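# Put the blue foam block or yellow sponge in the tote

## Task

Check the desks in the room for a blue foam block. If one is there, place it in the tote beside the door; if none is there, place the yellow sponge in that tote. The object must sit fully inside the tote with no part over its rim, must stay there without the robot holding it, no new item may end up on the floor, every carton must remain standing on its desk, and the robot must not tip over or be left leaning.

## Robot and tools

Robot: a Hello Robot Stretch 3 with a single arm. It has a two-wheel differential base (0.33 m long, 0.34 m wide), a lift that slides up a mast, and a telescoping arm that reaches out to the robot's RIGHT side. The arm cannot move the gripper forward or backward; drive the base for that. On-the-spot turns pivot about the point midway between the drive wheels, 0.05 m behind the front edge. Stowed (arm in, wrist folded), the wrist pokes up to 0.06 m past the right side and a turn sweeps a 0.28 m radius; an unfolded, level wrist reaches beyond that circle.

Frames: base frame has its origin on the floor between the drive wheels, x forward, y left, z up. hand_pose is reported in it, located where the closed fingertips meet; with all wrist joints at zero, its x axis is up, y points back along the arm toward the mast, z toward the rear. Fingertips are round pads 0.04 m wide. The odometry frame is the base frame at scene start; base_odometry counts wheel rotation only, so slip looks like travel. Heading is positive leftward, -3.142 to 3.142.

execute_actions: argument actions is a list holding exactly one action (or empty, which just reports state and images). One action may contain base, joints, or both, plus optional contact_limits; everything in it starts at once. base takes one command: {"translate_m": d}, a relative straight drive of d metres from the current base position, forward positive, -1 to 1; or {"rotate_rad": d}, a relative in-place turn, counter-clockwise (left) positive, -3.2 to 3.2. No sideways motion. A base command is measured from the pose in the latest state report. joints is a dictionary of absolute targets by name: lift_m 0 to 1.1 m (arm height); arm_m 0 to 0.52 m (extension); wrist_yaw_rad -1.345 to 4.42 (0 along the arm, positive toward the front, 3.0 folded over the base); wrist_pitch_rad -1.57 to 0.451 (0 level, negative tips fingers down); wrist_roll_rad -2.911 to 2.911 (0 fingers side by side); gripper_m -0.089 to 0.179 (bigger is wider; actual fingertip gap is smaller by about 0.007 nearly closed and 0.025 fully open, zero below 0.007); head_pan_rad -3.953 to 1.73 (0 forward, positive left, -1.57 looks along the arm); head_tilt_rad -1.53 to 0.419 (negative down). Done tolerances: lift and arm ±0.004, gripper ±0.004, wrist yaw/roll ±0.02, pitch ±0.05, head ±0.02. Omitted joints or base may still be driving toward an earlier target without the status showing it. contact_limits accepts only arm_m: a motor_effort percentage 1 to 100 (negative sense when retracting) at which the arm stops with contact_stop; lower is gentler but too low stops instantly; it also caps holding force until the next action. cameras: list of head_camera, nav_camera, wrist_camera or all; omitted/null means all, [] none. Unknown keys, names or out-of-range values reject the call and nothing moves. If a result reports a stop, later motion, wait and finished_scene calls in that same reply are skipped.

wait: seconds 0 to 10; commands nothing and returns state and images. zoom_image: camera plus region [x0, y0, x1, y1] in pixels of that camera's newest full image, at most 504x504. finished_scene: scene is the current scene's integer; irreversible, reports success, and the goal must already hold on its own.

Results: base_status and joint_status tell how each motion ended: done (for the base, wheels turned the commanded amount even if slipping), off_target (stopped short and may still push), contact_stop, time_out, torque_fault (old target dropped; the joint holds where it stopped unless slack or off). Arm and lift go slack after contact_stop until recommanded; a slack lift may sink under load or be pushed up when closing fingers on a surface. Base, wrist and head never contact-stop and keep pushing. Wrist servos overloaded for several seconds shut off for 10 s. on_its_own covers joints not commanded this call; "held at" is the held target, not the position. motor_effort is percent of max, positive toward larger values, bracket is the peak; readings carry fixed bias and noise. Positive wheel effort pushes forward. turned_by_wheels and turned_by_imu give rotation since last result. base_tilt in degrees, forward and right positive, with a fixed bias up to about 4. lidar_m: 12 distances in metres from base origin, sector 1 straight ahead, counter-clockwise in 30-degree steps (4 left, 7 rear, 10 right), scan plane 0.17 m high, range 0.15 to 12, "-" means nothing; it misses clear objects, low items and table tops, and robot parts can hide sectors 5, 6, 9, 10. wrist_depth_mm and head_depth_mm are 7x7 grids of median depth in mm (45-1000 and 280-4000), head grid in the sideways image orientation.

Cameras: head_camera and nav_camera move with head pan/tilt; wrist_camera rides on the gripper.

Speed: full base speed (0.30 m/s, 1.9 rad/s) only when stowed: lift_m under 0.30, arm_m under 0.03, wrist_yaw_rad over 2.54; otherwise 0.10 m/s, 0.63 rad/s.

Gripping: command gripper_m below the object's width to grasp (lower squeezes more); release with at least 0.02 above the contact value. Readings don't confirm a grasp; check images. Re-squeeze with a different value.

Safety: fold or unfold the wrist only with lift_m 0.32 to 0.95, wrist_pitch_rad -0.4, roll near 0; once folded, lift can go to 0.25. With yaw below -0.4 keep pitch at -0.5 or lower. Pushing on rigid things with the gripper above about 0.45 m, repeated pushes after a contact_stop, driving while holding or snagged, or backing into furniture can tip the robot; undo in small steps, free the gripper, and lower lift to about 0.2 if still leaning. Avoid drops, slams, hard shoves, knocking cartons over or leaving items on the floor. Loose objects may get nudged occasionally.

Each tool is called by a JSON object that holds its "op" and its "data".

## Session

{"op": "execute_actions", "data": {"actions": [{"joints":{"head_pan_rad":1.5,"head_tilt_rad":-0.3,"lift_m":0.27}}], "cameras": ["nav_camera"]}}

{"op": "execute_actions", "data": {"actions": [{"joints":{"head_pan_rad":0}}], "cameras": ["nav_camera"]}}

{"op": "execute_actions", "data": {"actions": [{"joints":{"head_pan_rad":-1.6}}], "cameras": ["nav_camera"]}}

{"op": "execute_actions", "data": {"actions": [{"joints":{"head_pan_rad":-3.2}}], "cameras": ["nav_camera"]}}

Scene clock: 3.77 s.
base_odometry: x=+0.000 y=+0.000 heading=+0.000 (m, m, rad; odometry frame)
turned_by_wheels: +0.000 (rad since the last result)
turned_by_imu: +0.000 (rad since the last result)
base_tilt: forward=+0.2 right=-0.1 (deg)
lidar_m: 2.11 1.57 1.77 2.23 2.22 1.84 2.16 1.52 1.34 2.26 2.15 2.22
head_depth_mm: 1842 1886 1759 1821 1907 1925 1733 / 1995 2036 2105 2191 2275 2236 1737 / 2130 2232 2306 2407 2501 2268 1724 / 2326 2407 2529 2607 2725 2245 1717 / 2558 2642 2777 2904 2994 2223 1726 / 2433 2572 2637 2791 2798 2219 1717 / 2280 2342 2427 2541 2576 2261 1712
base_status: not commanded
joint_positions: lift_m=+0.271 arm_m=+0.001 wrist_yaw_rad=+2.896 wrist_pitch_rad=-0.422 wrist_roll_rad=+0.013 gripper_m=+0.037 head_pan_rad=+1.493 head_tilt_rad=-0.296
joint_status: all done
motor_effort: left_wheel=+0(0) right_wheel=-1(1) lift_m=+16(27) arm_m=-1(1) wrist_yaw_rad=+0(2) wrist_pitch_rad=+8(8) wrist_roll_rad=+0(0) gripper_m=+1(0) head_pan_rad=+2(30) head_tilt_rad=-1(20) (%)
hand_pose: x=+0.0333 y=+0.0708 z=+0.2824 quat_wxyz=(+0.233, +0.708, +0.061, +0.664) (m; base frame)
wrist_depth_mm: - - - - - - - / - - - - - - - / 964 - 898 896 856 861 809 / 709 - 698 680 653 651 639 / 590 565 581 559 560 540 531 / 499 487 - 475 - 465 448 / 438 - - - 403 392 392
pictures: nav_camera (sideways: a quarter turn counterclockwise sets it upright)
Images, in order (width x height): nav_camera 672x504.

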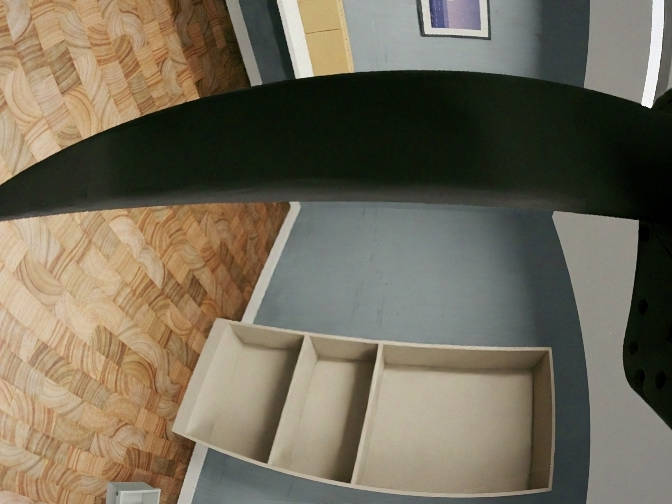

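Scene clock: 5.07 s.
base_odometry: x=+0.000 y=+0.000 heading=+0.000 (m, m, rad; odometry frame)
turned_by_wheels: +0.000 (rad since the last result)
turned_by_imu: +0.000 (rad since the last result)
base_tilt: forward=+0.2 right=+0.0 (deg)
lidar_m: 2.11 1.58 1.78 2.22 2.22 1.83 2.16 1.53 1.34 2.25 2.15 2.22
head_depth_mm: 2671 2729 2832 2910 3072 2270 1741 / 2714 2894 2958 3173 3165 2222 1724 / 2504 2610 2736 2875 2962 2247 1734 / 2281 2372 2440 2547 2695 2222 1738 / 2062 2156 2242 2328 2462 2249 1747 / 1925 1978 2059 2139 2235 2252 1712 / 1789 1844 1917 1993 2052 2111 1639
base_status: not commanded
joint_positions: lift_m=+0.271 arm_m=+0.001 wrist_yaw_rad=+2.896 wrist_pitch_rad=-0.422 wrist_roll_rad=+0.013 gripper_m=+0.037 head_pan_rad=+0.007 head_tilt_rad=-0.296
joint_status: all done
motor_effort: left_wheel=+0(0) right_wheel=-1(1) lift_m=+16(16) arm_m=-1(1) wrist_yaw_rad=+0(1) wrist_pitch_rad=+9(8) wrist_roll_rad=+0(0) gripper_m=+0(1) head_pan_rad=-2(29) head_tilt_rad=-1(1) (%)
hand_pose: x=+0.0333 y=+0.0708 z=+0.2824 quat_wxyz=(+0.233, +0.708, +0.061, +0.664) (m; base frame)
wrist_depth_mm: - - - - - - - / - - - - - - - / 952 - 924 878 851 832 813 / 719 - 712 693 668 664 646 / 589 566 581 566 570 530 532 / 498 483 - 479 - 458 453 / 438 - - - 405 395 397
pictures: nav_camera (sideways: a quarter turn counterclockwise sets it upright)
Images, in order (width x height): nav_camera 672x504.

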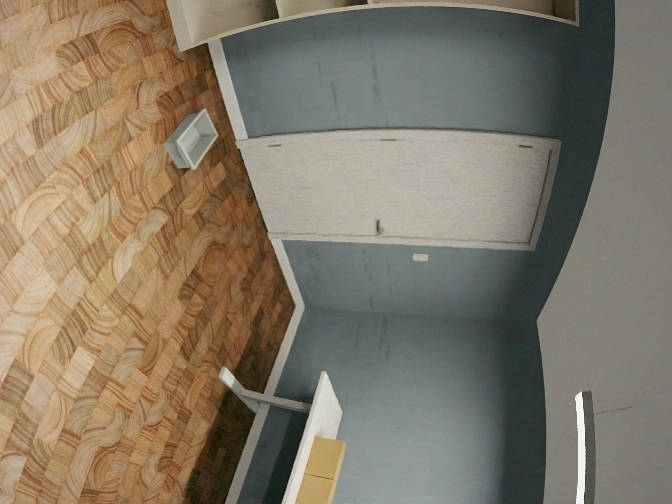

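Scene clock: 6.40 s.
base_odometry: x=+0.000 y=+0.000 heading=+0.000 (m, m, rad; odometry frame)
turned_by_wheels: +0.000 (rad since the last result)
turned_by_imu: +0.000 (rad since the last result)
base_tilt: forward=+0.2 right=+0.0 (deg)
lidar_m: 2.11 1.58 1.77 2.23 2.23 1.83 2.17 1.53 1.34 2.25 2.15 2.22
head_depth_mm: 1938 1995 2045 2152 1505 2066 1686 / 2092 2177 2264 2321 2404 2244 1732 / 2308 2375 2487 2559 2667 2244 1738 / 2520 2600 2709 2859 2872 2241 1716 / 2796 2943 3056 3215 3194 2248 1729 / 2765 2822 2915 3048 3066 2257 1723 / 2550 2584 2718 2739 2914 2253 1712
base_status: not commanded
joint_positions: lift_m=+0.271 arm_m=+0.001 wrist_yaw_rad=+2.896 wrist_pitch_rad=-0.422 wrist_roll_rad=+0.013 gripper_m=+0.037 head_pan_rad=-1.593 head_tilt_rad=-0.296
joint_status: all done
motor_effort: left_wheel=+0(0) right_wheel=-1(1) lift_m=+16(16) arm_m=-1(1) wrist_yaw_rad=+0(0) wrist_pitch_rad=+8(8) wrist_roll_rad=+0(0) gripper_m=+0(1) head_pan_rad=-2(29) head_tilt_rad=-1(1) (%)
hand_pose: x=+0.0333 y=+0.0708 z=+0.2824 quat_wxyz=(+0.233, +0.708, +0.061, +0.664) (m; base frame)
wrist_depth_mm: - - - - - - - / - - - - - - - / 984 - 901 921 844 810 822 / 719 - 682 676 672 652 656 / 591 555 592 559 559 542 532 / 498 490 - 483 - 464 451 / 437 - - - 406 397 392
pictures: nav_camera (sideways: a quarter turn counterclockwise sets it upright)
Images, in order (width x height): nav_camera 672x504.

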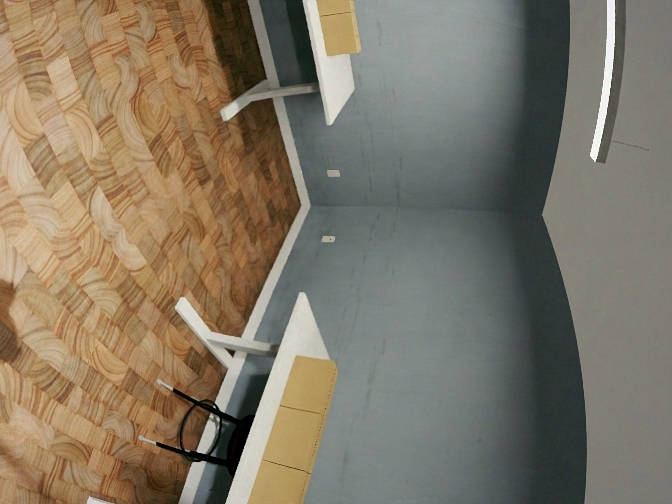

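Scene clock: 7.73 s.
base_odometry: x=+0.000 y=+0.000 heading=+0.000 (m, m, rad; odometry frame)
turned_by_wheels: +0.000 (rad since the last result)
turned_by_imu: +0.000 (rad since the last result)
base_tilt: forward=+0.2 right=-0.1 (deg)
lidar_m: 2.11 1.58 1.77 2.23 2.22 1.83 2.16 1.52 1.35 2.25 2.16 2.22
head_depth_mm: 2252 2287 2393 2455 2553 2253 1737 / 2387 2531 2556 2699 2767 2215 1724 / 2586 2694 2758 2944 3006 2247 1713 / 2441 2531 2657 2804 2826 2233 1712 / 2222 2318 2366 2531 2658 2235 1724 / 2056 2125 2203 2285 2402 2236 1722 / 1888 1954 2025 2099 2137 2167 1742
base_status: not commanded
joint_positions: lift_m=+0.271 arm_m=+0.001 wrist_yaw_rad=+2.896 wrist_pitch_rad=-0.422 wrist_roll_rad=+0.013 gripper_m=+0.037 head_pan_rad=-3.193 head_tilt_rad=-0.296
joint_status: all done
motor_effort: left_wheel=+0(0) right_wheel=-1(1) lift_m=+16(16) arm_m=-1(1) wrist_yaw_rad=+0(2) wrist_pitch_rad=+8(8) wrist_roll_rad=+0(0) gripper_m=+1(1) head_pan_rad=-2(30) head_tilt_rad=-1(1) (%)
hand_pose: x=+0.0333 y=+0.0708 z=+0.2824 quat_wxyz=(+0.233, +0.708, +0.061, +0.664) (m; base frame)
wrist_depth_mm: - - - - - - - / - - - - - - - / 996 - 882 884 854 842 813 / 734 - 690 674 677 657 644 / 585 559 578 557 567 544 533 / 490 498 - 480 - 458 444 / 435 - - - 404 395 397
pictures: nav_camera (sideways: a quarter turn counterclockwise sets it upright)
Images, in order (width x height): nav_camera 672x504.

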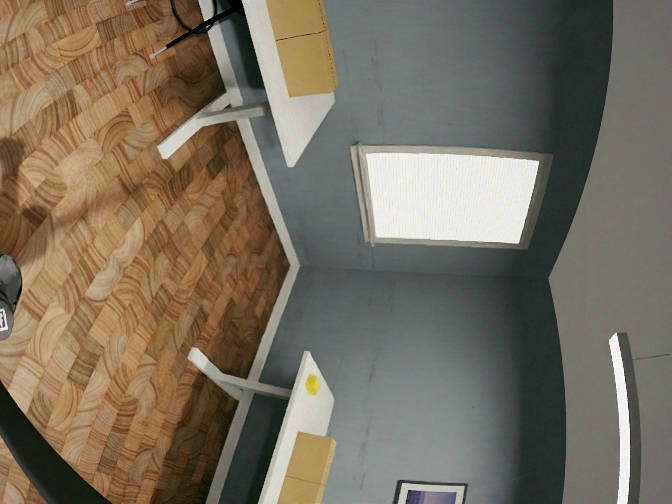

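Go to the right-hand corner first.

{"op": "execute_actions", "data": {"actions": [{"base":{"rotate_rad":-1.42},"joints":{"head_pan_rad":1.7}}], "cameras": []}}

{"op": "execute_actions", "data": {"actions": [{"base":{"translate_m":1}}], "cameras": []}}

{"op": "execute_actions", "data": {"actions": [{"base":{"translate_m":1}}], "cameras": ["nav_camera"]}}

{"op": "execute_actions", "data": {"actions": [{"base":{"translate_m":0.3},"joints":{"head_pan_rad":-2.3}}], "cameras": ["nav_camera"]}}

{"op": "execute_actions", "data": {"actions": [{"base":{"rotate_rad":3.1},"joints":{"head_pan_rad":-0.9}}], "cameras": ["nav_camera"]}}

Scene clock: 16.27 s.
base_odometry: x=+0.000 y=+0.000 heading=-1.420 (m, m, rad; odometry frame)
turned_by_wheels: -1.420 (rad since the last result)
turned_by_imu: -1.430 (rad since the last result)
base_tilt: forward=+0.2 right=-0.1 (deg)
lidar_m: 2.51 2.16 2.22 1.99 1.84 1.77 1.87 2.22 1.83 1.53 1.53 1.64
head_depth_mm: 2177 2290 2428 2516 2647 2243 1719 / 2055 2135 2238 2372 2486 2254 1730 / 1949 2048 2149 2245 2370 2226 1717 / 1874 1957 2026 2121 2252 2232 1723 / 1787 1856 1938 2045 2124 2152 1674 / 1729 1799 1862 1938 2015 2094 1666 / 1629 1713 1803 1869 1942 2014 -
base_status: done
joint_positions: lift_m=+0.271 arm_m=+0.001 wrist_yaw_rad=+2.896 wrist_pitch_rad=-0.422 wrist_roll_rad=+0.013 gripper_m=+0.037 head_pan_rad=+1.693 head_tilt_rad=-0.297
joint_status: all done
motor_effort: left_wheel=+3(13) right_wheel=-3(6) lift_m=+16(16) arm_m=-1(1) wrist_yaw_rad=+1(1) wrist_pitch_rad=+8(8) wrist_roll_rad=+0(0) gripper_m=+0(0) head_pan_rad=+3(28) head_tilt_rad=-1(0) (%)
hand_pose: x=+0.0333 y=+0.0708 z=+0.2824 quat_wxyz=(+0.233, +0.708, +0.061, +0.664) (m; base frame)
wrist_depth_mm: - - - - - - - / - - - - - - - / 945 - 898 882 855 833 810 / 711 - 694 683 661 657 647 / 588 549 579 566 569 546 532 / 492 488 - 479 - 461 453 / 435 - - - 404 398 391
pictures: none
No camera images: the call's "cameras" was empty. Leave "cameras" out to get every camera's image.

Scene clock: 21.20 s.
base_odometry: x=+0.150 y=-0.989 heading=-1.420 (m, m, rad; odometry frame)
turned_by_wheels: +0.000 (rad since the last result)
turned_by_imu: +0.006 (rad since the last result)
base_tilt: forward=+0.2 right=-0.1 (deg)
lidar_m: 1.78 1.25 1.76 1.78 2.45 2.31 2.87 2.59 1.58 0.91 0.90 1.37
head_depth_mm: 2301 2371 2428 2446 1608 1942 1730 / 2585 2654 2722 2836 2747 2249 1733 / 2557 2673 2837 2968 3034 2227 1720 / 2476 2577 2687 2803 2911 2229 1720 / 2333 2457 2567 2659 2754 2243 1730 / 2224 2328 2405 2512 2613 2235 1731 / 2134 2235 2327 2415 2551 2315 -
base_status: done
joint_positions: lift_m=+0.271 arm_m=+0.001 wrist_yaw_rad=+2.896 wrist_pitch_rad=-0.422 wrist_roll_rad=+0.013 gripper_m=+0.037 head_pan_rad=+1.693 head_tilt_rad=-0.297
joint_status: not commanded
motor_effort: left_wheel=+3(13) right_wheel=-3(4) lift_m=+17(17) arm_m=-1(1) wrist_yaw_rad=+0(0) wrist_pitch_rad=+9(8) wrist_roll_rad=+0(0) gripper_m=+0(0) head_pan_rad=+2(2) head_tilt_rad=+0(1) (%)
hand_pose: x=+0.0332 y=+0.0708 z=+0.2823 quat_wxyz=(+0.233, +0.708, +0.061, +0.664) (m; base frame)
wrist_depth_mm: - - - - - - - / - - - - - - - / 951 - 892 866 862 831 780 / 727 - 695 679 667 657 644 / 582 565 583 552 565 544 532 / 489 481 - 483 - 453 455 / 434 - - - 409 402 393
pictures: none
No camera images: the call's "cameras" was empty. Leave "cameras" out to get every camera's image.

Scene clock: 26.13 s.
base_odometry: x=+0.301 y=-1.977 heading=-1.420 (m, m, rad; odometry frame)
turned_by_wheels: +0.000 (rad since the last result)
turned_by_imu: +0.006 (rad since the last result)
base_tilt: forward=+0.2 right=-0.1 (deg)
lidar_m: 0.94 0.88 0.91 0.69 1.86 3.06 3.69 1.37 0.96 0.82 0.78 0.80
head_depth_mm: 1146 1176 1217 1237 1254 998 773 / 1316 1345 1399 1428 1400 997 770 / 1519 1570 1642 1686 1418 996 769 / 1807 1898 1958 2035 1422 999 770 / 2225 2357 2495 2471 1042 924 769 / 2776 2875 2983 3094 1044 919 767 / 2675 2751 2874 2952 1260 1039 -
base_status: done
joint_positions: lift_m=+0.271 arm_m=+0.001 wrist_yaw_rad=+2.896 wrist_pitch_rad=-0.422 wrist_roll_rad=+0.013 gripper_m=+0.037 head_pan_rad=+1.693 head_tilt_rad=-0.297
joint_status: not commanded
motor_effort: left_wheel=+1(13) right_wheel=-2(4) lift_m=+17(17) arm_m=-1(1) wrist_yaw_rad=+0(1) wrist_pitch_rad=+9(8) wrist_roll_rad=+0(0) gripper_m=+1(0) head_pan_rad=+2(2) head_tilt_rad=-1(0) (%)
hand_pose: x=+0.0332 y=+0.0708 z=+0.2823 quat_wxyz=(+0.233, +0.708, +0.061, +0.664) (m; base frame)
wrist_depth_mm: - - - - 913 769 654 / - - - - 972 814 689 / 952 - 876 858 849 798 704 / 717 - 697 691 662 652 639 / 582 560 581 558 563 547 529 / 482 489 - 477 - 464 454 / 437 - - - 402 398 396
pictures: nav_camera (sideways: a quarter turn counterclockwise sets it upright)
Images, in order (width x height): nav_camera 672x504.

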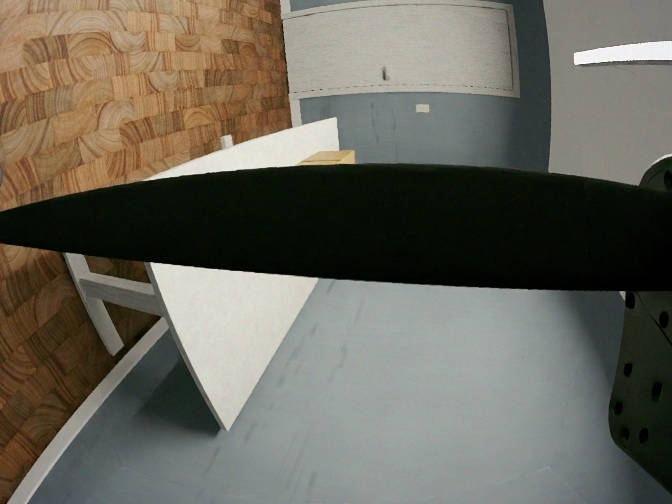

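Scene clock: 28.90 s.
base_odometry: x=+0.346 y=-2.274 heading=-1.420 (m, m, rad; odometry frame)
turned_by_wheels: +0.000 (rad since the last result)
turned_by_imu: +0.002 (rad since the last result)
base_tilt: forward=+0.2 right=+0.0 (deg)
lidar_m: 0.67 0.63 0.65 0.76 0.74 3.25 4.01 1.16 0.92 0.65 0.61 0.62
head_depth_mm: 3715 3864 3962 2025 1298 1981 1721 / 3802 3921 - 2428 1324 1985 1732 / 2919 3092 3355 2436 1415 1282 1374 / 1982 2063 2160 2103 1413 2114 1725 / 1511 1533 1604 1653 1408 1767 1670 / 1208 1233 1271 1294 1283 1385 1421 / 1009 1024 1049 1071 1102 1129 1142
base_status: done
joint_positions: lift_m=+0.271 arm_m=+0.001 wrist_yaw_rad=+2.896 wrist_pitch_rad=-0.422 wrist_roll_rad=+0.013 gripper_m=+0.037 head_pan_rad=-2.293 head_tilt_rad=-0.297
joint_status: all done
motor_effort: left_wheel=+2(14) right_wheel=-1(3) lift_m=+17(17) arm_m=-1(1) wrist_yaw_rad=-1(0) wrist_pitch_rad=+8(8) wrist_roll_rad=+0(0) gripper_m=+1(0) head_pan_rad=-2(29) head_tilt_rad=-1(0) (%)
hand_pose: x=+0.0332 y=+0.0708 z=+0.2823 quat_wxyz=(+0.233, +0.708, +0.061, +0.664) (m; base frame)
wrist_depth_mm: - - - 846 657 551 472 / - - - 885 722 591 491 / 951 - 848 856 757 628 526 / 661 - 684 671 653 619 543 / 582 553 581 561 566 540 530 / 499 486 - 479 - 458 448 / 439 - - - 403 397 388
pictures: nav_camera (sideways: a quarter turn counterclockwise sets it upright)
Images, in order (width x height): nav_camera 672x504.

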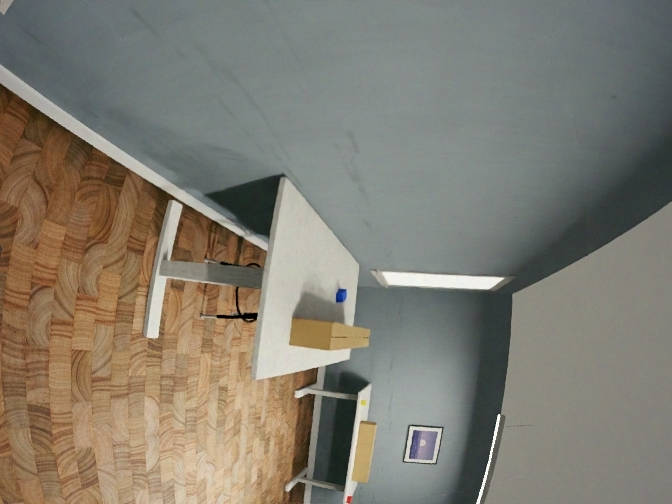

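Scene clock: 32.03 s.
base_odometry: x=+0.346 y=-2.274 heading=+1.680 (m, m, rad; odometry frame)
turned_by_wheels: +3.100 (rad since the last result)
turned_by_imu: +3.125 (rad since the last result)
base_tilt: forward=+0.2 right=+0.0 (deg)
lidar_m: 3.99 1.16 0.98 0.66 0.61 0.62 0.68 0.63 0.64 0.82 0.74 3.21
head_depth_mm: 2623 2571 2582 2359 1423 999 769 / 2839 2982 3067 3217 1430 1001 768 / 2857 2958 3130 3263 1041 996 767 / 2871 2954 3159 3284 1335 996 772 / 2851 3000 3169 3265 3227 994 772 / 2877 3047 3107 3321 3192 2247 1676 / 2928 3048 3190 3317 3127 2227 1729
base_status: done
joint_positions: lift_m=+0.271 arm_m=+0.001 wrist_yaw_rad=+2.896 wrist_pitch_rad=-0.422 wrist_roll_rad=+0.013 gripper_m=+0.037 head_pan_rad=-0.907 head_tilt_rad=-0.297
joint_status: all done
motor_effort: left_wheel=-2(10) right_wheel=+1(6) lift_m=+17(17) arm_m=-2(2) wrist_yaw_rad=+1(1) wrist_pitch_rad=+9(8) wrist_roll_rad=+0(0) gripper_m=+1(0) head_pan_rad=+2(29) head_tilt_rad=-1(1) (%)
hand_pose: x=+0.0332 y=+0.0707 z=+0.2823 quat_wxyz=(+0.233, +0.708, +0.061, +0.664) (m; base frame)
wrist_depth_mm: - 582 664 871 - - - / 472 620 728 938 - - - / 500 - 748 886 841 833 820 / 540 - 682 668 676 653 642 / 552 554 581 557 574 540 526 / 496 481 - 479 - 458 454 / 437 - - - 401 402 396
pictures: nav_camera (sideways: a quarter turn counterclockwise sets it upright)
Images, in order (width x height): nav_camera 672x504.

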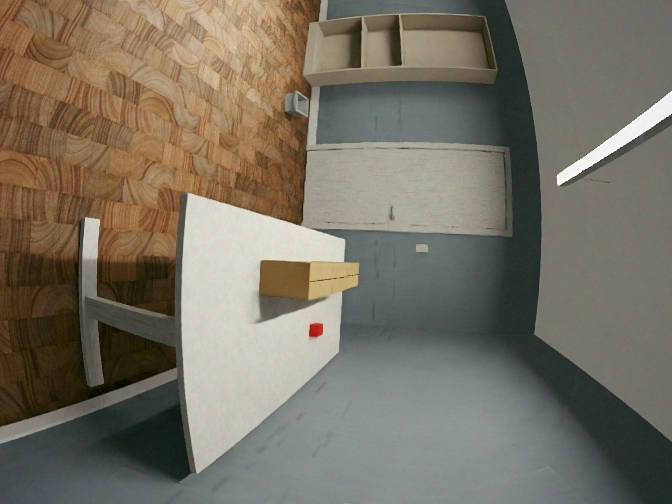

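{"op": "execute_actions", "data": {"actions": [{"base":{"translate_m":0.73}}], "cameras": []}}

{"op": "execute_actions", "data": {"actions": [{"base":{"rotate_rad":-2.5},"joints":{"head_pan_rad":-3.0,"head_tilt_rad":-0.5}}], "cameras": ["nav_camera"]}}

{"op": "execute_actions", "data": {"actions": [{"base":{"translate_m":-0.7},"joints":{"head_pan_rad":-1.57,"head_tilt_rad":-0.8}}], "cameras": ["nav_camera"]}}

Scene clock: 41.93 s.
base_odometry: x=+0.267 y=-1.548 heading=+1.680 (m, m, rad; odometry frame)
turned_by_wheels: +0.000 (rad since the last result)
turned_by_imu: +0.004 (rad since the last result)
base_tilt: forward=+0.2 right=+0.0 (deg)
lidar_m: 3.24 3.11 1.11 0.82 1.04 1.06 1.32 1.23 0.81 1.60 2.72 2.76
head_depth_mm: 2444 2541 2644 2759 2868 2271 1719 / 2443 2561 2654 2760 2949 2235 1731 / 2438 2531 2669 2766 2915 2226 1733 / 2441 2587 2632 2791 2858 2241 1734 / 2438 2553 2689 2788 2892 2264 1718 / 2510 2642 2698 2838 2942 2244 1726 / 2488 2603 2739 2881 2960 2247 1724
base_status: done
joint_positions: lift_m=+0.271 arm_m=+0.001 wrist_yaw_rad=+2.896 wrist_pitch_rad=-0.422 wrist_roll_rad=+0.013 gripper_m=+0.037 head_pan_rad=-0.907 head_tilt_rad=-0.297
joint_status: not commanded
motor_effort: left_wheel=-3(8) right_wheel=+1(6) lift_m=+16(17) arm_m=-1(2) wrist_yaw_rad=+0(1) wrist_pitch_rad=+8(8) wrist_roll_rad=+0(0) gripper_m=+1(1) head_pan_rad=+2(2) head_tilt_rad=-1(1) (%)
hand_pose: x=+0.0332 y=+0.0707 z=+0.2823 quat_wxyz=(+0.233, +0.708, +0.061, +0.664) (m; base frame)
wrist_depth_mm: - 979 - - - - - / 784 - - - - - - / 820 - 903 830 835 818 792 / 747 - 702 680 660 655 638 / 579 550 591 552 569 535 528 / 489 489 - 477 - 461 451 / 435 - - - 408 403 395
pictures: none
No camera images: the call's "cameras" was empty. Leave "cameras" out to get every camera's image.

Scene clock: 44.63 s.
base_odometry: x=+0.267 y=-1.548 heading=-0.820 (m, m, rad; odometry frame)
turned_by_wheels: -2.500 (rad since the last result)
turned_by_imu: -2.520 (rad since the last result)
base_tilt: forward=+0.2 right=+0.0 (deg)
lidar_m: 1.23 0.81 1.72 2.72 2.86 3.44 3.10 0.84 0.82 1.04 1.09 1.27
head_depth_mm: 3062 3261 3454 3106 2222 1744 1433 / 3059 3338 3580 3080 2207 1735 1432 / 3072 3352 3655 3103 2247 1747 1425 / 3218 3461 3576 2649 2201 1724 1434 / 3203 3496 1589 1286 1109 1742 1420 / 2582 2683 2511 1063 972 846 1430 / 2065 2147 2061 931 874 763 684
base_status: done
joint_positions: lift_m=+0.271 arm_m=+0.001 wrist_yaw_rad=+2.896 wrist_pitch_rad=-0.422 wrist_roll_rad=+0.013 gripper_m=+0.037 head_pan_rad=-2.993 head_tilt_rad=-0.494
joint_status: all done
motor_effort: left_wheel=+3(14) right_wheel=-2(6) lift_m=+16(17) arm_m=-2(2) wrist_yaw_rad=+0(0) wrist_pitch_rad=+8(8) wrist_roll_rad=+0(0) gripper_m=+0(0) head_pan_rad=-1(29) head_tilt_rad=-2(16) (%)
hand_pose: x=+0.0332 y=+0.0707 z=+0.2823 quat_wxyz=(+0.233, +0.708, +0.061, +0.664) (m; base frame)
wrist_depth_mm: - - - - - - - / - - - - - - - / 961 - 870 873 857 822 804 / 719 - 698 663 672 669 582 / 584 563 590 556 574 542 532 / 490 485 - 476 - 456 453 / 440 - - - 413 399 396
pictures: nav_camera (sideways: a quarter turn counterclockwise sets it upright)
Images, in order (width x height): nav_camera 672x504.

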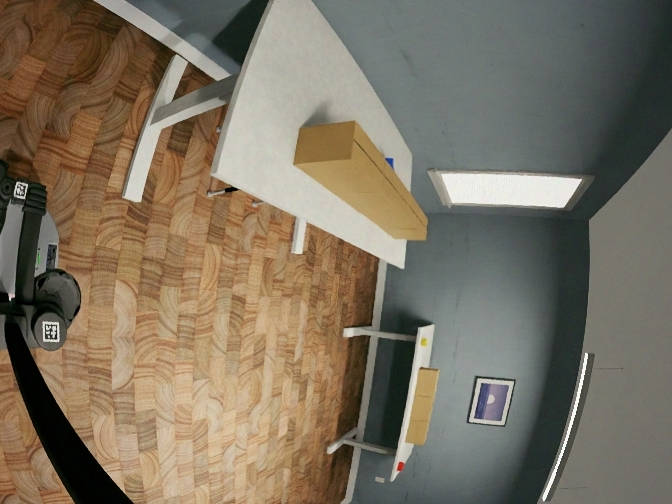

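Scene clock: 48.67 s.
base_odometry: x=-0.211 y=-1.037 heading=-0.820 (m, m, rad; odometry frame)
turned_by_wheels: +0.000 (rad since the last result)
turned_by_imu: -0.004 (rad since the last result)
base_tilt: forward=+0.2 right=+0.0 (deg)
lidar_m: 1.50 2.02 2.15 2.54 2.83 2.84 2.41 0.77 0.53 0.60 1.07 1.49
head_depth_mm: 889 1001 1049 571 522 592 559 / 888 1005 1049 572 526 592 557 / 891 1006 1054 571 529 595 556 / 899 1007 1044 815 669 605 557 / 903 1013 1046 841 703 602 558 / 904 1017 1052 838 702 604 1143 / 905 1016 1161 1268 701 602 1139
base_status: done
joint_positions: lift_m=+0.271 arm_m=+0.001 wrist_yaw_rad=+2.896 wrist_pitch_rad=-0.422 wrist_roll_rad=+0.013 gripper_m=+0.037 head_pan_rad=-1.577 head_tilt_rad=-0.790
joint_status: all done
motor_effort: left_wheel=+4(11) right_wheel=-2(8) lift_m=+17(17) arm_m=-2(2) wrist_yaw_rad=+1(1) wrist_pitch_rad=+8(8) wrist_roll_rad=+0(0) gripper_m=+0(1) head_pan_rad=+2(28) head_tilt_rad=-3(22) (%)
hand_pose: x=+0.0332 y=+0.0707 z=+0.2823 quat_wxyz=(+0.233, +0.708, +0.061, +0.664) (m; base frame)
wrist_depth_mm: - - - - - - - / - - - - - - - / 970 - 888 878 869 829 814 / 716 - 692 670 663 648 644 / 588 561 592 544 571 540 533 / 488 484 - 474 - 464 453 / 431 - - - 404 395 393
pictures: nav_camera (sideways: a quarter turn counterclockwise sets it upright)
Images, in order (width x height): nav_camera 672x504.

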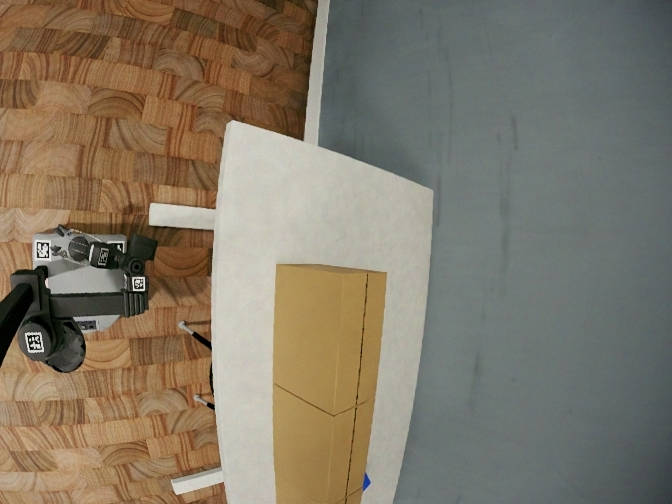

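{"op": "execute_actions", "data": {"actions": [{"base":{"translate_m":-1}}], "cameras": []}}

{"op": "execute_actions", "data": {"actions": [{"base":{"translate_m":-0.65}}], "cameras": ["nav_camera"]}}

{"op": "execute_actions", "data": {"actions": [{"base":{"rotate_rad":1.6}}], "cameras": []}}

{"op": "execute_actions", "data": {"actions": [{"base":{"translate_m":-0.55},"joints":{"lift_m":0.6}}], "cameras": ["nav_camera","head_camera"]}}

Scene clock: 60.37 s.
base_odometry: x=-0.894 y=-0.306 heading=-0.820 (m, m, rad; odometry frame)
turned_by_wheels: +0.000 (rad since the last result)
turned_by_imu: -0.006 (rad since the last result)
base_tilt: forward=+0.3 right=+0.0 (deg)
lidar_m: 2.49 2.95 2.86 2.49 2.08 1.42 1.41 1.43 1.05 0.57 0.60 0.81
head_depth_mm: 874 990 1112 865 703 603 537 / 880 984 1047 843 700 601 536 / 882 988 1050 843 705 603 536 / 881 997 1046 821 521 590 538 / 880 994 1048 569 505 579 537 / 890 999 1045 570 510 579 536 / 890 1003 1047 570 513 582 547
base_status: done
joint_positions: lift_m=+0.271 arm_m=+0.001 wrist_yaw_rad=+2.896 wrist_pitch_rad=-0.422 wrist_roll_rad=+0.013 gripper_m=+0.037 head_pan_rad=-1.577 head_tilt_rad=-0.790
joint_status: not commanded
motor_effort: left_wheel=+3(9) right_wheel=-3(8) lift_m=+17(17) arm_m=-2(2) wrist_yaw_rad=+0(1) wrist_pitch_rad=+8(8) wrist_roll_rad=+0(0) gripper_m=+0(0) head_pan_rad=+2(2) head_tilt_rad=-3(3) (%)
hand_pose: x=+0.0332 y=+0.0707 z=+0.2823 quat_wxyz=(+0.233, +0.708, +0.061, +0.664) (m; base frame)
wrist_depth_mm: - - - - - - - / - - - - - - - / 944 - 898 872 857 838 803 / 726 - 704 681 652 659 643 / 595 566 577 551 575 538 528 / 484 489 - 481 - 463 454 / 438 - - - 406 395 393
pictures: none
No camera images: the call's "cameras" was empty. Leave "cameras" out to get every camera's image.

Scene clock: 64.17 s.
base_odometry: x=-1.338 y=+0.169 heading=-0.819 (m, m, rad; odometry frame)
turned_by_wheels: +0.000 (rad since the last result)
turned_by_imu: -0.004 (rad since the last result)
base_tilt: forward=+0.2 right=+0.0 (deg)
lidar_m: 3.16 3.53 2.66 2.48 1.67 0.79 1.18 1.23 1.05 1.01 0.76 1.14
head_depth_mm: 870 977 1126 1307 1529 1386 1214 / 871 979 1123 1308 1532 1375 1202 / 871 976 1127 1321 1541 1383 1213 / 866 974 1126 1319 1539 1374 1211 / 879 990 1131 1316 1538 1370 1201 / 879 991 1130 1321 1531 1378 1212 / 886 995 1138 1331 1534 1377 1209
base_status: done
joint_positions: lift_m=+0.271 arm_m=+0.001 wrist_yaw_rad=+2.896 wrist_pitch_rad=-0.422 wrist_roll_rad=+0.013 gripper_m=+0.037 head_pan_rad=-1.577 head_tilt_rad=-0.790
joint_status: not commanded
motor_effort: left_wheel=+4(7) right_wheel=-2(8) lift_m=+16(17) arm_m=-2(2) wrist_yaw_rad=+0(1) wrist_pitch_rad=+8(9) wrist_roll_rad=+0(0) gripper_m=+0(0) head_pan_rad=+2(2) head_tilt_rad=-4(4) (%)
hand_pose: x=+0.0332 y=+0.0707 z=+0.2823 quat_wxyz=(+0.233, +0.708, +0.061, +0.664) (m; base frame)
wrist_depth_mm: - - - - - - - / - - - - - - - / 943 - 876 892 876 816 823 / 720 - 712 679 675 650 646 / 596 558 589 558 565 540 529 / 487 487 - 476 - 459 454 / 433 - - - 401 397 393
pictures: nav_camera (sideways: a quarter turn counterclockwise sets it upright)
Images, in order (width x height): nav_camera 672x504.

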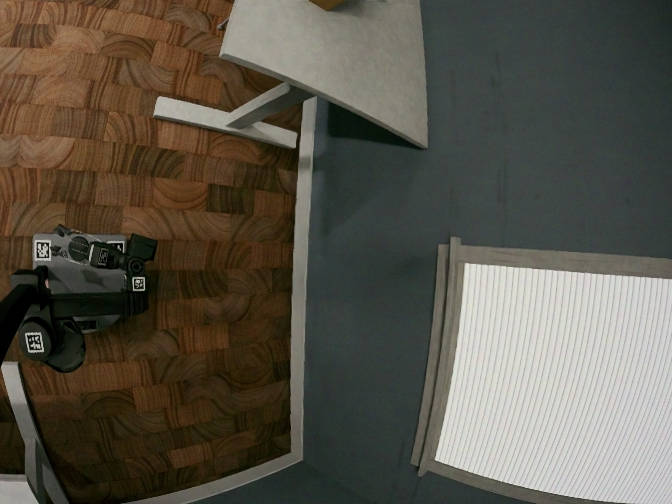

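Scene clock: 66.60 s.
base_odometry: x=-1.338 y=+0.169 heading=+0.780 (m, m, rad; odometry frame)
turned_by_wheels: +1.600 (rad since the last result)
turned_by_imu: +1.612 (rad since the last result)
base_tilt: forward=+0.2 right=-0.1 (deg)
lidar_m: 2.48 1.63 0.79 1.18 1.24 1.04 1.01 0.76 1.14 3.17 3.54 2.67
head_depth_mm: 3123 1273 1048 889 1532 1378 1190 / 3199 1621 2332 1927 1614 1377 1207 / 3281 3276 2443 1922 1621 1376 1210 / 3286 3224 2389 1933 1607 1380 1206 / 3244 3103 2404 1928 1624 1380 1210 / 3302 3254 2431 1916 1611 1389 1205 / 3356 3231 2418 1925 1603 1377 1197
base_status: done
joint_positions: lift_m=+0.271 arm_m=+0.001 wrist_yaw_rad=+2.896 wrist_pitch_rad=-0.422 wrist_roll_rad=+0.013 gripper_m=+0.037 head_pan_rad=-1.577 head_tilt_rad=-0.791
joint_status: not commanded
motor_effort: left_wheel=-3(11) right_wheel=+2(7) lift_m=+17(17) arm_m=-2(2) wrist_yaw_rad=+0(0) wrist_pitch_rad=+8(8) wrist_roll_rad=+0(0) gripper_m=+1(0) head_pan_rad=+2(2) head_tilt_rad=-3(4) (%)
hand_pose: x=+0.0332 y=+0.0707 z=+0.2823 quat_wxyz=(+0.233, +0.708, +0.061, +0.664) (m; base frame)
wrist_depth_mm: - - - - - - - / - - - - - - - / 980 - 904 888 815 835 816 / 712 - 704 677 646 648 627 / 589 551 581 557 564 545 527 / 495 492 - 481 - 460 456 / 432 - - - 409 400 396
pictures: none
No camera images: the call's "cameras" was empty. Leave "cameras" out to get every camera's image.

Scene clock: 73.27 s.
base_odometry: x=-1.728 y=-0.218 heading=+0.780 (m, m, rad; odometry frame)
turned_by_wheels: +0.000 (rad since the last result)
turned_by_imu: -0.003 (rad since the last result)
base_tilt: forward=+0.2 right=+0.0 (deg)
lidar_m: 3.04 1.15 1.24 1.20 0.63 0.47 0.46 0.48 0.67 0.50 3.78 3.21
head_depth_mm: 1764 1402 1054 841 704 1326 1186 / 2903 1398 1011 842 703 1335 1186 / 3220 1393 1016 842 703 950 1173 / 3180 1324 1048 841 701 1298 1195 / 3113 940 762 795 702 1311 1189 / 3293 2939 735 793 700 1362 1193 / 3234 3225 2327 839 701 1348 1205
base_status: done
joint_positions: lift_m=+0.599 arm_m=+0.001 wrist_yaw_rad=+2.896 wrist_pitch_rad=-0.422 wrist_roll_rad=+0.013 gripper_m=+0.037 head_pan_rad=-1.577 head_tilt_rad=-0.791
joint_status: all done
motor_effort: left_wheel=-2(14) right_wheel=+1(4) lift_m=+43(44) arm_m=-2(2) wrist_yaw_rad=-1(0) wrist_pitch_rad=+9(9) wrist_roll_rad=+0(0) gripper_m=+1(0) head_pan_rad=+2(2) head_tilt_rad=-3(4) (%)
hand_pose: x=+0.0332 y=+0.0707 z=+0.6111 quat_wxyz=(+0.233, +0.708, +0.061, +0.664) (m; base frame)
wrist_depth_mm: - - - - - - - / 634 - - - - - - / 646 - - - - - - / 648 - - - - - - / 652 855 - - - 987 948 / 632 833 - 837 - 852 828 / 597 757 753 733 737 729 709
pictures: head_camera (sideways: a quarter turn clockwise sets it upright), nav_camera (sideways: a quarter turn counterclockwise sets it upright)
Images, in order (width x height): head_camera 896x504, nav_camera 672x504.

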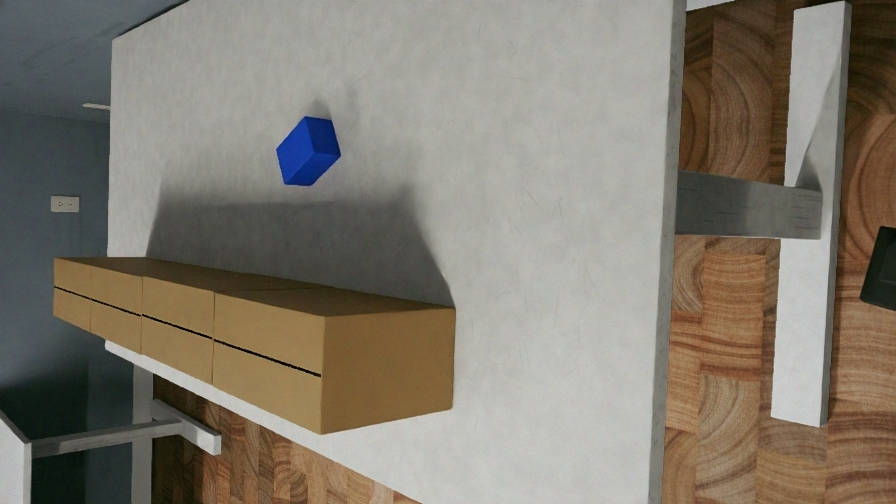

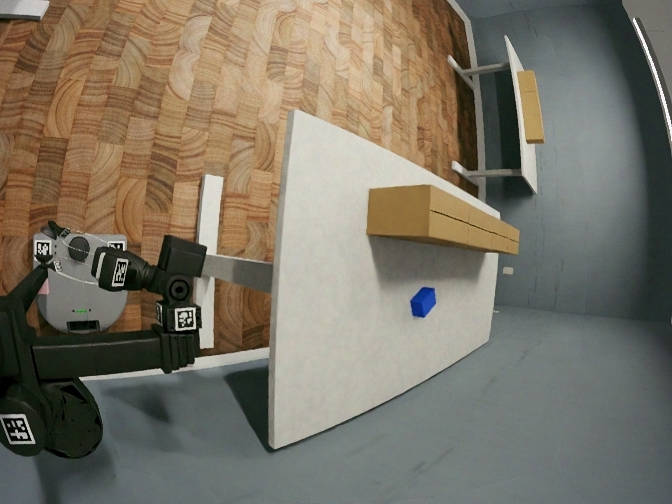

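{"op": "execute_actions", "data": {"actions": [{"base":{"rotate_rad":0.7},"joints":{"lift_m":0.79,"wrist_pitch_rad":-0.22}}], "cameras": []}}

{"op": "execute_actions", "data": {"actions": [{"base":{"translate_m":-0.15},"joints":{"wrist_yaw_rad":0.2,"gripper_m":0.15}}], "cameras": []}}

{"op": "execute_actions", "data": {"actions": [{"base":{"rotate_rad":-0.89}}], "cameras": []}}

{"op": "execute_actions", "data": {"actions": [{"joints":{"arm_m":0.4}}], "cameras": []}}

{"op": "execute_actions", "data": {"actions": [{"joints":{"wrist_yaw_rad":0.7}}], "cameras": ["wrist_camera","head_camera"]}}

Scene clock: 86.03 s.
base_odometry: x=-1.728 y=-0.218 heading=+1.480 (m, m, rad; odometry frame)
turned_by_wheels: +0.700 (rad since the last result)
turned_by_imu: +0.707 (rad since the last result)
base_tilt: forward=+0.2 right=-0.1 (deg)
lidar_m: 1.15 1.21 1.02 0.55 0.46 0.46 0.51 0.50 0.50 3.79 3.07 2.25
head_depth_mm: 3576 3200 2431 842 703 640 - / 3740 3221 2398 840 703 1370 - / - 3241 2415 1918 740 1374 - / - 3270 2452 1954 1582 1409 - / - 3201 2391 1928 1607 1397 - / 3816 3191 2401 1912 1608 1379 1207 / 3478 3066 2411 1940 1611 1378 1210
base_status: done
joint_positions: lift_m=+0.789 arm_m=+0.001 wrist_yaw_rad=+2.896 wrist_pitch_rad=-0.241 wrist_roll_rad=+0.013 gripper_m=+0.037 head_pan_rad=-1.577 head_tilt_rad=-0.791
joint_status: all done
motor_effort: left_wheel=-3(8) right_wheel=+2(4) lift_m=+43(45) arm_m=-2(2) wrist_yaw_rad=+0(0) wrist_pitch_rad=+13(14) wrist_roll_rad=+0(0) gripper_m=+1(1) head_pan_rad=+2(3) head_tilt_rad=-3(3) (%)
hand_pose: x=+0.0379 y=+0.0893 z=+0.8435 quat_wxyz=(+0.171, +0.711, -0.002, +0.682) (m; base frame)
wrist_depth_mm: - 490 595 842 - 965 881 / - 514 609 850 - - 892 / 366 513 618 - - - 953 / 388 - 668 - - - - / 416 - 690 - - - - / 428 - 689 - - - - / 439 513 869 - - - -
pictures: none
No camera images: the call's "cameras" was empty. Leave "cameras" out to get every camera's image.

Scene clock: 88.90 s.
base_odometry: x=-1.742 y=-0.367 heading=+1.480 (m, m, rad; odometry frame)
turned_by_wheels: +0.000 (rad since the last result)
turned_by_imu: -0.001 (rad since the last result)
base_tilt: forward=+0.2 right=-0.1 (deg)
lidar_m: 1.30 1.31 0.76 0.41 0.35 0.34 0.39 0.63 0.40 3.79 3.27 2.39
head_depth_mm: 3503 3219 713 697 702 601 - / 3719 3246 2440 759 703 602 - / 3978 3251 2422 839 717 620 - / - 3261 2414 841 702 - 1166 / - 3239 2419 1946 728 1378 1197 / 3928 3200 2415 1934 1613 1375 1203 / 3605 3218 2384 1912 1617 1373 1205
base_status: done
joint_positions: lift_m=+0.789 arm_m=+0.001 wrist_yaw_rad=+0.202 wrist_pitch_rad=-0.241 wrist_roll_rad=+0.013 gripper_m=+0.150 head_pan_rad=-1.577 head_tilt_rad=-0.791
joint_status: all done
motor_effort: left_wheel=-3(7) right_wheel=+1(2) lift_m=+43(43) arm_m=-2(2) wrist_yaw_rad=-2(2) wrist_pitch_rad=+13(13) wrist_roll_rad=+0(0) gripper_m=+1(100) head_pan_rad=+3(2) head_tilt_rad=-3(3) (%)
hand_pose: x=+0.0274 y=-0.3846 z=+0.8435 quat_wxyz=(+0.703, +0.156, -0.694, -0.015) (m; base frame)
wrist_depth_mm: - - - - - - - / - - - - - - 286 / - - - - - - 289 / - - - - - 431 299 / - - - 381 375 362 306 / - - - 305 297 286 298 / - - - 272 250 245 235
pictures: none
No camera images: the call's "cameras" was empty. Leave "cameras" out to get every camera's image.

Scene clock: 91.27 s.
base_odometry: x=-1.742 y=-0.367 heading=+0.590 (m, m, rad; odometry frame)
turned_by_wheels: -0.890 (rad since the last result)
turned_by_imu: -0.899 (rad since the last result)
base_tilt: forward=+0.3 right=-0.1 (deg)
lidar_m: 3.16 2.23 1.31 1.30 0.59 0.38 0.34 0.35 0.42 0.40 0.40 3.79
head_depth_mm: 730 758 793 811 704 618 - / 932 982 988 842 702 604 - / 1283 1285 1053 842 721 607 - / 2053 1401 1047 840 704 - 1129 / 3209 1394 1042 841 700 603 963 / 3098 1385 1048 841 718 604 1038 / 3015 1266 1008 836 700 601 1112
base_status: done
joint_positions: lift_m=+0.789 arm_m=+0.001 wrist_yaw_rad=+0.202 wrist_pitch_rad=-0.241 wrist_roll_rad=+0.013 gripper_m=+0.150 head_pan_rad=-1.577 head_tilt_rad=-0.791
joint_status: not commanded
motor_effort: left_wheel=+3(10) right_wheel=-3(4) lift_m=+43(43) arm_m=-2(2) wrist_yaw_rad=-1(3) wrist_pitch_rad=+12(13) wrist_roll_rad=+0(0) gripper_m=+1(1) head_pan_rad=+2(2) head_tilt_rad=-3(3) (%)
hand_pose: x=+0.0272 y=-0.3846 z=+0.8435 quat_wxyz=(+0.703, +0.155, -0.694, -0.015) (m; base frame)
wrist_depth_mm: - - - - - 611 387 / - 426 666 - - 616 393 / 322 374 662 759 748 609 396 / 350 378 513 509 498 501 393 / 376 377 388 388 372 388 359 / 318 331 310 304 299 283 299 / 269 251 257 254 251 247 237
pictures: none
No camera images: the call's "cameras" was empty. Leave "cameras" out to get every camera's image.

Scene clock: 95.40 s.
base_odometry: x=-1.742 y=-0.367 heading=+0.590 (m, m, rad; odometry frame)
turned_by_wheels: +0.000 (rad since the last result)
turned_by_imu: +0.000 (rad since the last result)
base_tilt: forward=+0.2 right=+0.0 (deg)
lidar_m: 3.15 2.23 1.30 1.30 0.59 0.38 0.34 0.35 0.42 0.40 0.40 3.79
head_depth_mm: 735 760 787 781 - - 1017 / 935 977 - 816 693 602 1158 / 1282 1287 - 818 702 602 1160 / 2060 1391 1130 828 701 600 1149 / 3188 1396 1045 841 703 602 964 / 3134 1381 1039 838 701 600 1036 / 3012 1271 1009 842 700 601 1110
base_status: not commanded
joint_positions: lift_m=+0.789 arm_m=+0.400 wrist_yaw_rad=+0.201 wrist_pitch_rad=-0.241 wrist_roll_rad=+0.013 gripper_m=+0.150 head_pan_rad=-1.577 head_tilt_rad=-0.791
joint_status: all done
motor_effort: left_wheel=+3(4) right_wheel=-3(2) lift_m=+43(43) arm_m=+2(3) wrist_yaw_rad=-2(1) wrist_pitch_rad=+12(12) wrist_roll_rad=+0(0) gripper_m=+0(1) head_pan_rad=+2(3) head_tilt_rad=-3(4) (%)
hand_pose: x=+0.0271 y=-0.7828 z=+0.8435 quat_wxyz=(+0.703, +0.155, -0.694, -0.015) (m; base frame)
wrist_depth_mm: - - - - - 488 309 / 376 494 812 - - 492 313 / 337 461 699 757 741 490 312 / 340 461 528 515 502 456 312 / 338 392 385 381 368 384 310 / 308 331 254 304 301 285 282 / 270 248 238 251 247 245 233
pictures: none
No camera images: the call's "cameras" was empty. Leave "cameras" out to get every camera's image.

Scene clock: 96.53 s.
base_odometry: x=-1.742 y=-0.367 heading=+0.590 (m, m, rad; odometry frame)
turned_by_wheels: +0.000 (rad since the last result)
turned_by_imu: +0.000 (rad since the last result)
base_tilt: forward=+0.2 right=+0.0 (deg)
lidar_m: 3.15 2.24 1.31 1.30 0.59 0.38 0.34 0.35 0.42 0.40 0.40 3.78
head_depth_mm: 732 759 783 782 - - 1022 / 933 980 - 817 694 601 1169 / 1287 1291 - 817 702 602 1153 / 2065 1396 1127 818 704 601 1148 / 3195 1389 1084 838 701 604 965 / 3177 1399 1082 837 699 602 1035 / 3030 1272 1006 840 698 599 1115
base_status: not commanded
joint_positions: lift_m=+0.789 arm_m=+0.400 wrist_yaw_rad=+0.697 wrist_pitch_rad=-0.241 wrist_roll_rad=+0.013 gripper_m=+0.150 head_pan_rad=-1.577 head_tilt_rad=-0.791
joint_status: all done
motor_effort: left_wheel=+3(3) right_wheel=-2(3) lift_m=+43(43) arm_m=+2(2) wrist_yaw_rad=+2(3) wrist_pitch_rad=+12(13) wrist_roll_rad=+0(0) gripper_m=+1(0) head_pan_rad=+3(2) head_tilt_rad=-3(3) (%)
hand_pose: x=+0.1346 y=-0.7310 z=+0.8435 quat_wxyz=(+0.685, +0.321, -0.635, +0.158) (m; base frame)
wrist_depth_mm: - - - - - - - / - 319 348 465 764 - - / 210 254 328 472 668 701 689 / 215 260 337 466 495 484 472 / 221 258 349 376 340 380 359 / 227 255 305 302 237 285 295 / 227 249 256 252 241 244 235
pictures: head_camera (sideways: a quarter turn clockwise sets it upright), wrist_camera
Images, in order (width x height): head_camera 896x504, wrist_camera 644x364.

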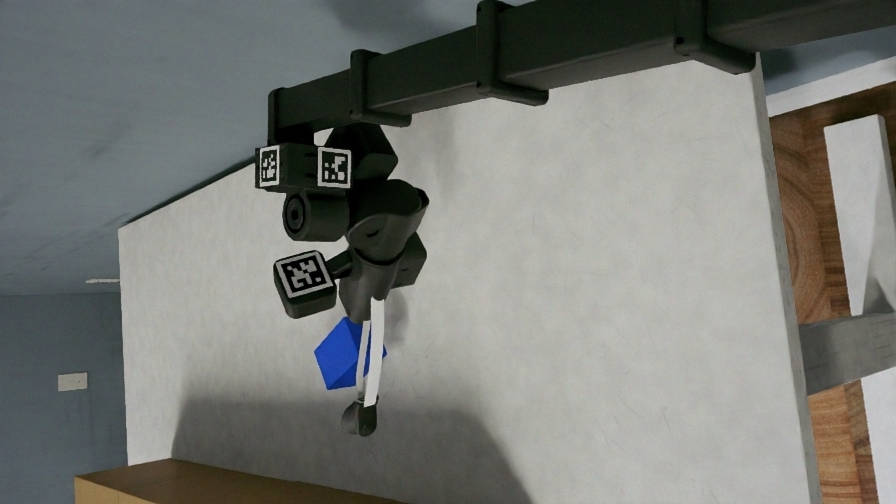

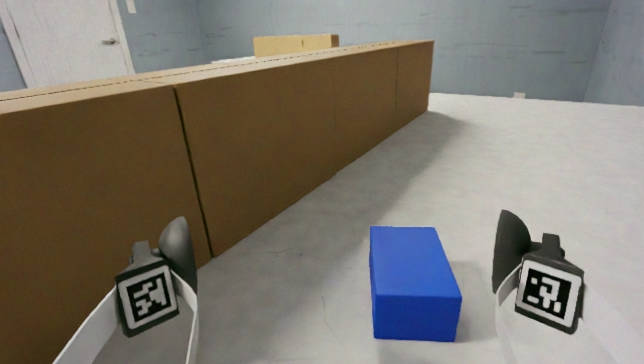

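{"op": "execute_actions", "data": {"actions": [{"joints":{"arm_m":0.485}}], "cameras": []}}

{"op": "execute_actions", "data": {"actions": [{"joints":{"lift_m":0.697}}], "cameras": ["wrist_camera"]}}

{"op": "execute_actions", "data": {"actions": [{"joints":{"gripper_m":0.015}}], "cameras": []}}

{"op": "execute_actions", "data": {"actions": [{"joints":{"lift_m":0.76,"wrist_yaw_rad":0.2}}], "cameras": ["wrist_camera"]}}

Scene clock: 103.27 s.
base_odometry: x=-1.742 y=-0.367 heading=+0.590 (m, m, rad; odometry frame)
turned_by_wheels: +0.000 (rad since the last result)
turned_by_imu: +0.000 (rad since the last result)
base_tilt: forward=+0.2 right=+0.0 (deg)
lidar_m: 3.15 2.24 1.30 1.30 0.59 0.38 0.34 0.35 0.42 0.40 0.40 3.79
head_depth_mm: 730 760 789 768 - - 1019 / 931 958 - 840 701 602 1162 / 1281 1333 975 840 704 602 1161 / 2050 1390 - 839 700 604 1149 / 3187 1393 1013 838 701 601 964 / 3084 1390 1013 838 700 602 1038 / 3056 1268 1010 836 700 600 1107
base_status: not commanded
joint_positions: lift_m=+0.789 arm_m=+0.485 wrist_yaw_rad=+0.698 wrist_pitch_rad=-0.241 wrist_roll_rad=+0.013 gripper_m=+0.150 head_pan_rad=-1.577 head_tilt_rad=-0.791
joint_status: all done
motor_effort: left_wheel=+3(3) right_wheel=-2(3) lift_m=+43(43) arm_m=+2(2) wrist_yaw_rad=+1(1) wrist_pitch_rad=+12(12) wrist_roll_rad=+0(0) gripper_m=+0(0) head_pan_rad=+2(2) head_tilt_rad=-3(3) (%)
hand_pose: x=+0.1348 y=-0.8159 z=+0.8435 quat_wxyz=(+0.685, +0.321, -0.635, +0.158) (m; base frame)
wrist_depth_mm: - - - - - - - / - 315 361 468 798 - - / 222 264 341 490 683 697 675 / 226 271 356 465 494 478 467 / 231 273 358 377 371 375 354 / 238 268 304 248 295 283 296 / 238 247 255 204 239 242 235
pictures: none
No camera images: the call's "cameras" was empty. Leave "cameras" out to get every camera's image.

Scene clock: 104.93 s.
base_odometry: x=-1.742 y=-0.367 heading=+0.590 (m, m, rad; odometry frame)
turned_by_wheels: +0.000 (rad since the last result)
turned_by_imu: +0.000 (rad since the last result)
base_tilt: forward=+0.2 right=+0.0 (deg)
lidar_m: 3.13 2.23 1.30 1.30 0.59 0.38 0.34 0.35 0.43 0.40 0.40 3.79
head_depth_mm: 733 761 790 811 704 - - / 933 983 995 841 686 604 1175 / 1285 1295 1127 816 702 603 1154 / 2064 1390 1123 818 703 602 1150 / 3180 1390 1068 831 700 601 959 / 3116 1390 1050 836 701 601 1042 / 3001 1268 1014 839 699 601 1110
base_status: not commanded
joint_positions: lift_m=+0.698 arm_m=+0.485 wrist_yaw_rad=+0.698 wrist_pitch_rad=-0.241 wrist_roll_rad=+0.013 gripper_m=+0.150 head_pan_rad=-1.577 head_tilt_rad=-0.791
joint_status: all done
motor_effort: left_wheel=+3(3) right_wheel=-2(2) lift_m=+17(40) arm_m=+2(2) wrist_yaw_rad=+1(0) wrist_pitch_rad=+12(12) wrist_roll_rad=+0(0) gripper_m=+1(1) head_pan_rad=+2(2) head_tilt_rad=-3(3) (%)
hand_pose: x=+0.1348 y=-0.8159 z=+0.7517 quat_wxyz=(+0.685, +0.321, -0.635, +0.158) (m; base frame)
wrist_depth_mm: 209 247 319 439 712 - - / 213 257 331 464 682 758 733 / 221 264 346 434 421 409 395 / 227 269 299 186 267 277 269 / 220 237 221 139 193 217 206 / 181 188 176 142 157 163 170 / 156 143 147 144 142 140 134
pictures: wrist_camera
Images, in order (width x height): wrist_camera 644x364.

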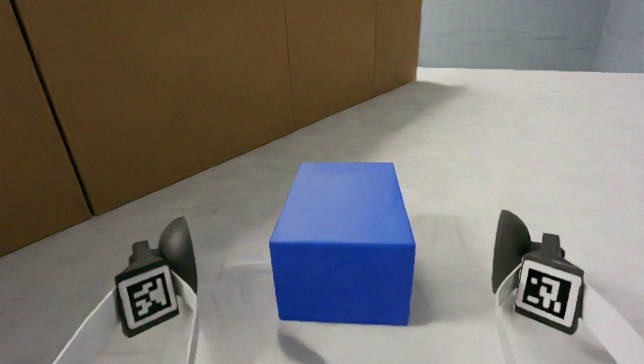

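Scene clock: 106.77 s.
base_odometry: x=-1.742 y=-0.367 heading=+0.590 (m, m, rad; odometry frame)
turned_by_wheels: +0.000 (rad since the last result)
turned_by_imu: +0.000 (rad since the last result)
base_tilt: forward=+0.2 right=+0.0 (deg)
lidar_m: 3.16 2.24 1.30 1.30 0.59 0.38 0.34 0.35 0.43 0.40 0.40 3.78
head_depth_mm: 733 761 790 806 702 - - / 935 982 991 842 687 600 1178 / 1285 1284 1124 819 701 603 1147 / 2064 1385 1129 817 701 605 1146 / 3146 1389 1082 838 699 601 967 / 3095 1386 1045 839 702 601 1037 / 3019 1262 1008 841 700 601 1115
base_status: not commanded
joint_positions: lift_m=+0.698 arm_m=+0.485 wrist_yaw_rad=+0.698 wrist_pitch_rad=-0.241 wrist_roll_rad=+0.013 gripper_m=+0.016 head_pan_rad=-1.577 head_tilt_rad=-0.791
joint_status: all done
motor_effort: left_wheel=+3(3) right_wheel=-2(2) lift_m=+16(16) arm_m=+2(2) wrist_yaw_rad=+1(1) wrist_pitch_rad=+12(12) wrist_roll_rad=+0(0) gripper_m=-19(100) head_pan_rad=+2(2) head_tilt_rad=-3(3) (%)
hand_pose: x=+0.1348 y=-0.8159 z=+0.7517 quat_wxyz=(+0.685, +0.321, -0.635, +0.158) (m; base frame)
wrist_depth_mm: 208 246 316 438 718 - - / 213 256 330 471 698 806 736 / 219 262 341 433 420 406 394 / 225 268 299 185 268 276 271 / 220 226 231 137 141 208 205 / 183 179 174 136 135 168 166 / 149 148 145 143 142 141 138
pictures: none
No camera images: the call's "cameras" was empty. Leave "cameras" out to get every camera's image.

Scene clock: 108.17 s.
base_odometry: x=-1.742 y=-0.367 heading=+0.590 (m, m, rad; odometry frame)
turned_by_wheels: +0.000 (rad since the last result)
turned_by_imu: +0.000 (rad since the last result)
base_tilt: forward=+0.2 right=+0.0 (deg)
lidar_m: 3.15 2.24 1.30 1.30 0.59 0.38 0.34 0.35 0.42 0.40 0.40 3.78
head_depth_mm: 730 760 790 796 - - - / 930 979 - 816 692 602 1165 / 1277 1281 - 842 700 600 1159 / 2059 1389 945 839 699 601 1149 / 3181 1397 1045 838 705 601 958 / 3129 1396 1052 837 700 602 1041 / 2974 1259 1013 840 702 601 1115
base_status: not commanded
joint_positions: lift_m=+0.759 arm_m=+0.485 wrist_yaw_rad=+0.203 wrist_pitch_rad=-0.241 wrist_roll_rad=+0.013 gripper_m=+0.016 head_pan_rad=-1.577 head_tilt_rad=-0.791
joint_status: all done
motor_effort: left_wheel=+3(3) right_wheel=-3(3) lift_m=+43(46) arm_m=+2(2) wrist_yaw_rad=-2(0) wrist_pitch_rad=+12(12) wrist_roll_rad=+0(0) gripper_m=-20(20) head_pan_rad=+2(2) head_tilt_rad=-4(3) (%)
hand_pose: x=+0.0274 y=-0.8678 z=+0.8135 quat_wxyz=(+0.703, +0.156, -0.694, -0.015) (m; base frame)
wrist_depth_mm: - - - - - 464 294 / 359 487 - - 907 466 294 / 355 484 673 660 631 466 296 / 354 431 451 185 402 401 293 / 328 334 349 137 142 315 296 / 270 270 260 137 135 252 256 / 223 222 217 203 206 211 209
pictures: wrist_camera
Images, in order (width x height): wrist_camera 644x364.

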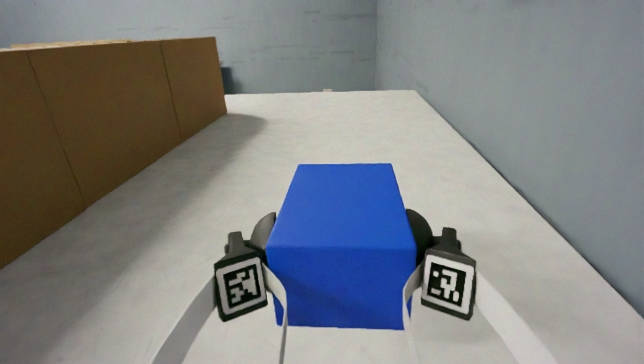

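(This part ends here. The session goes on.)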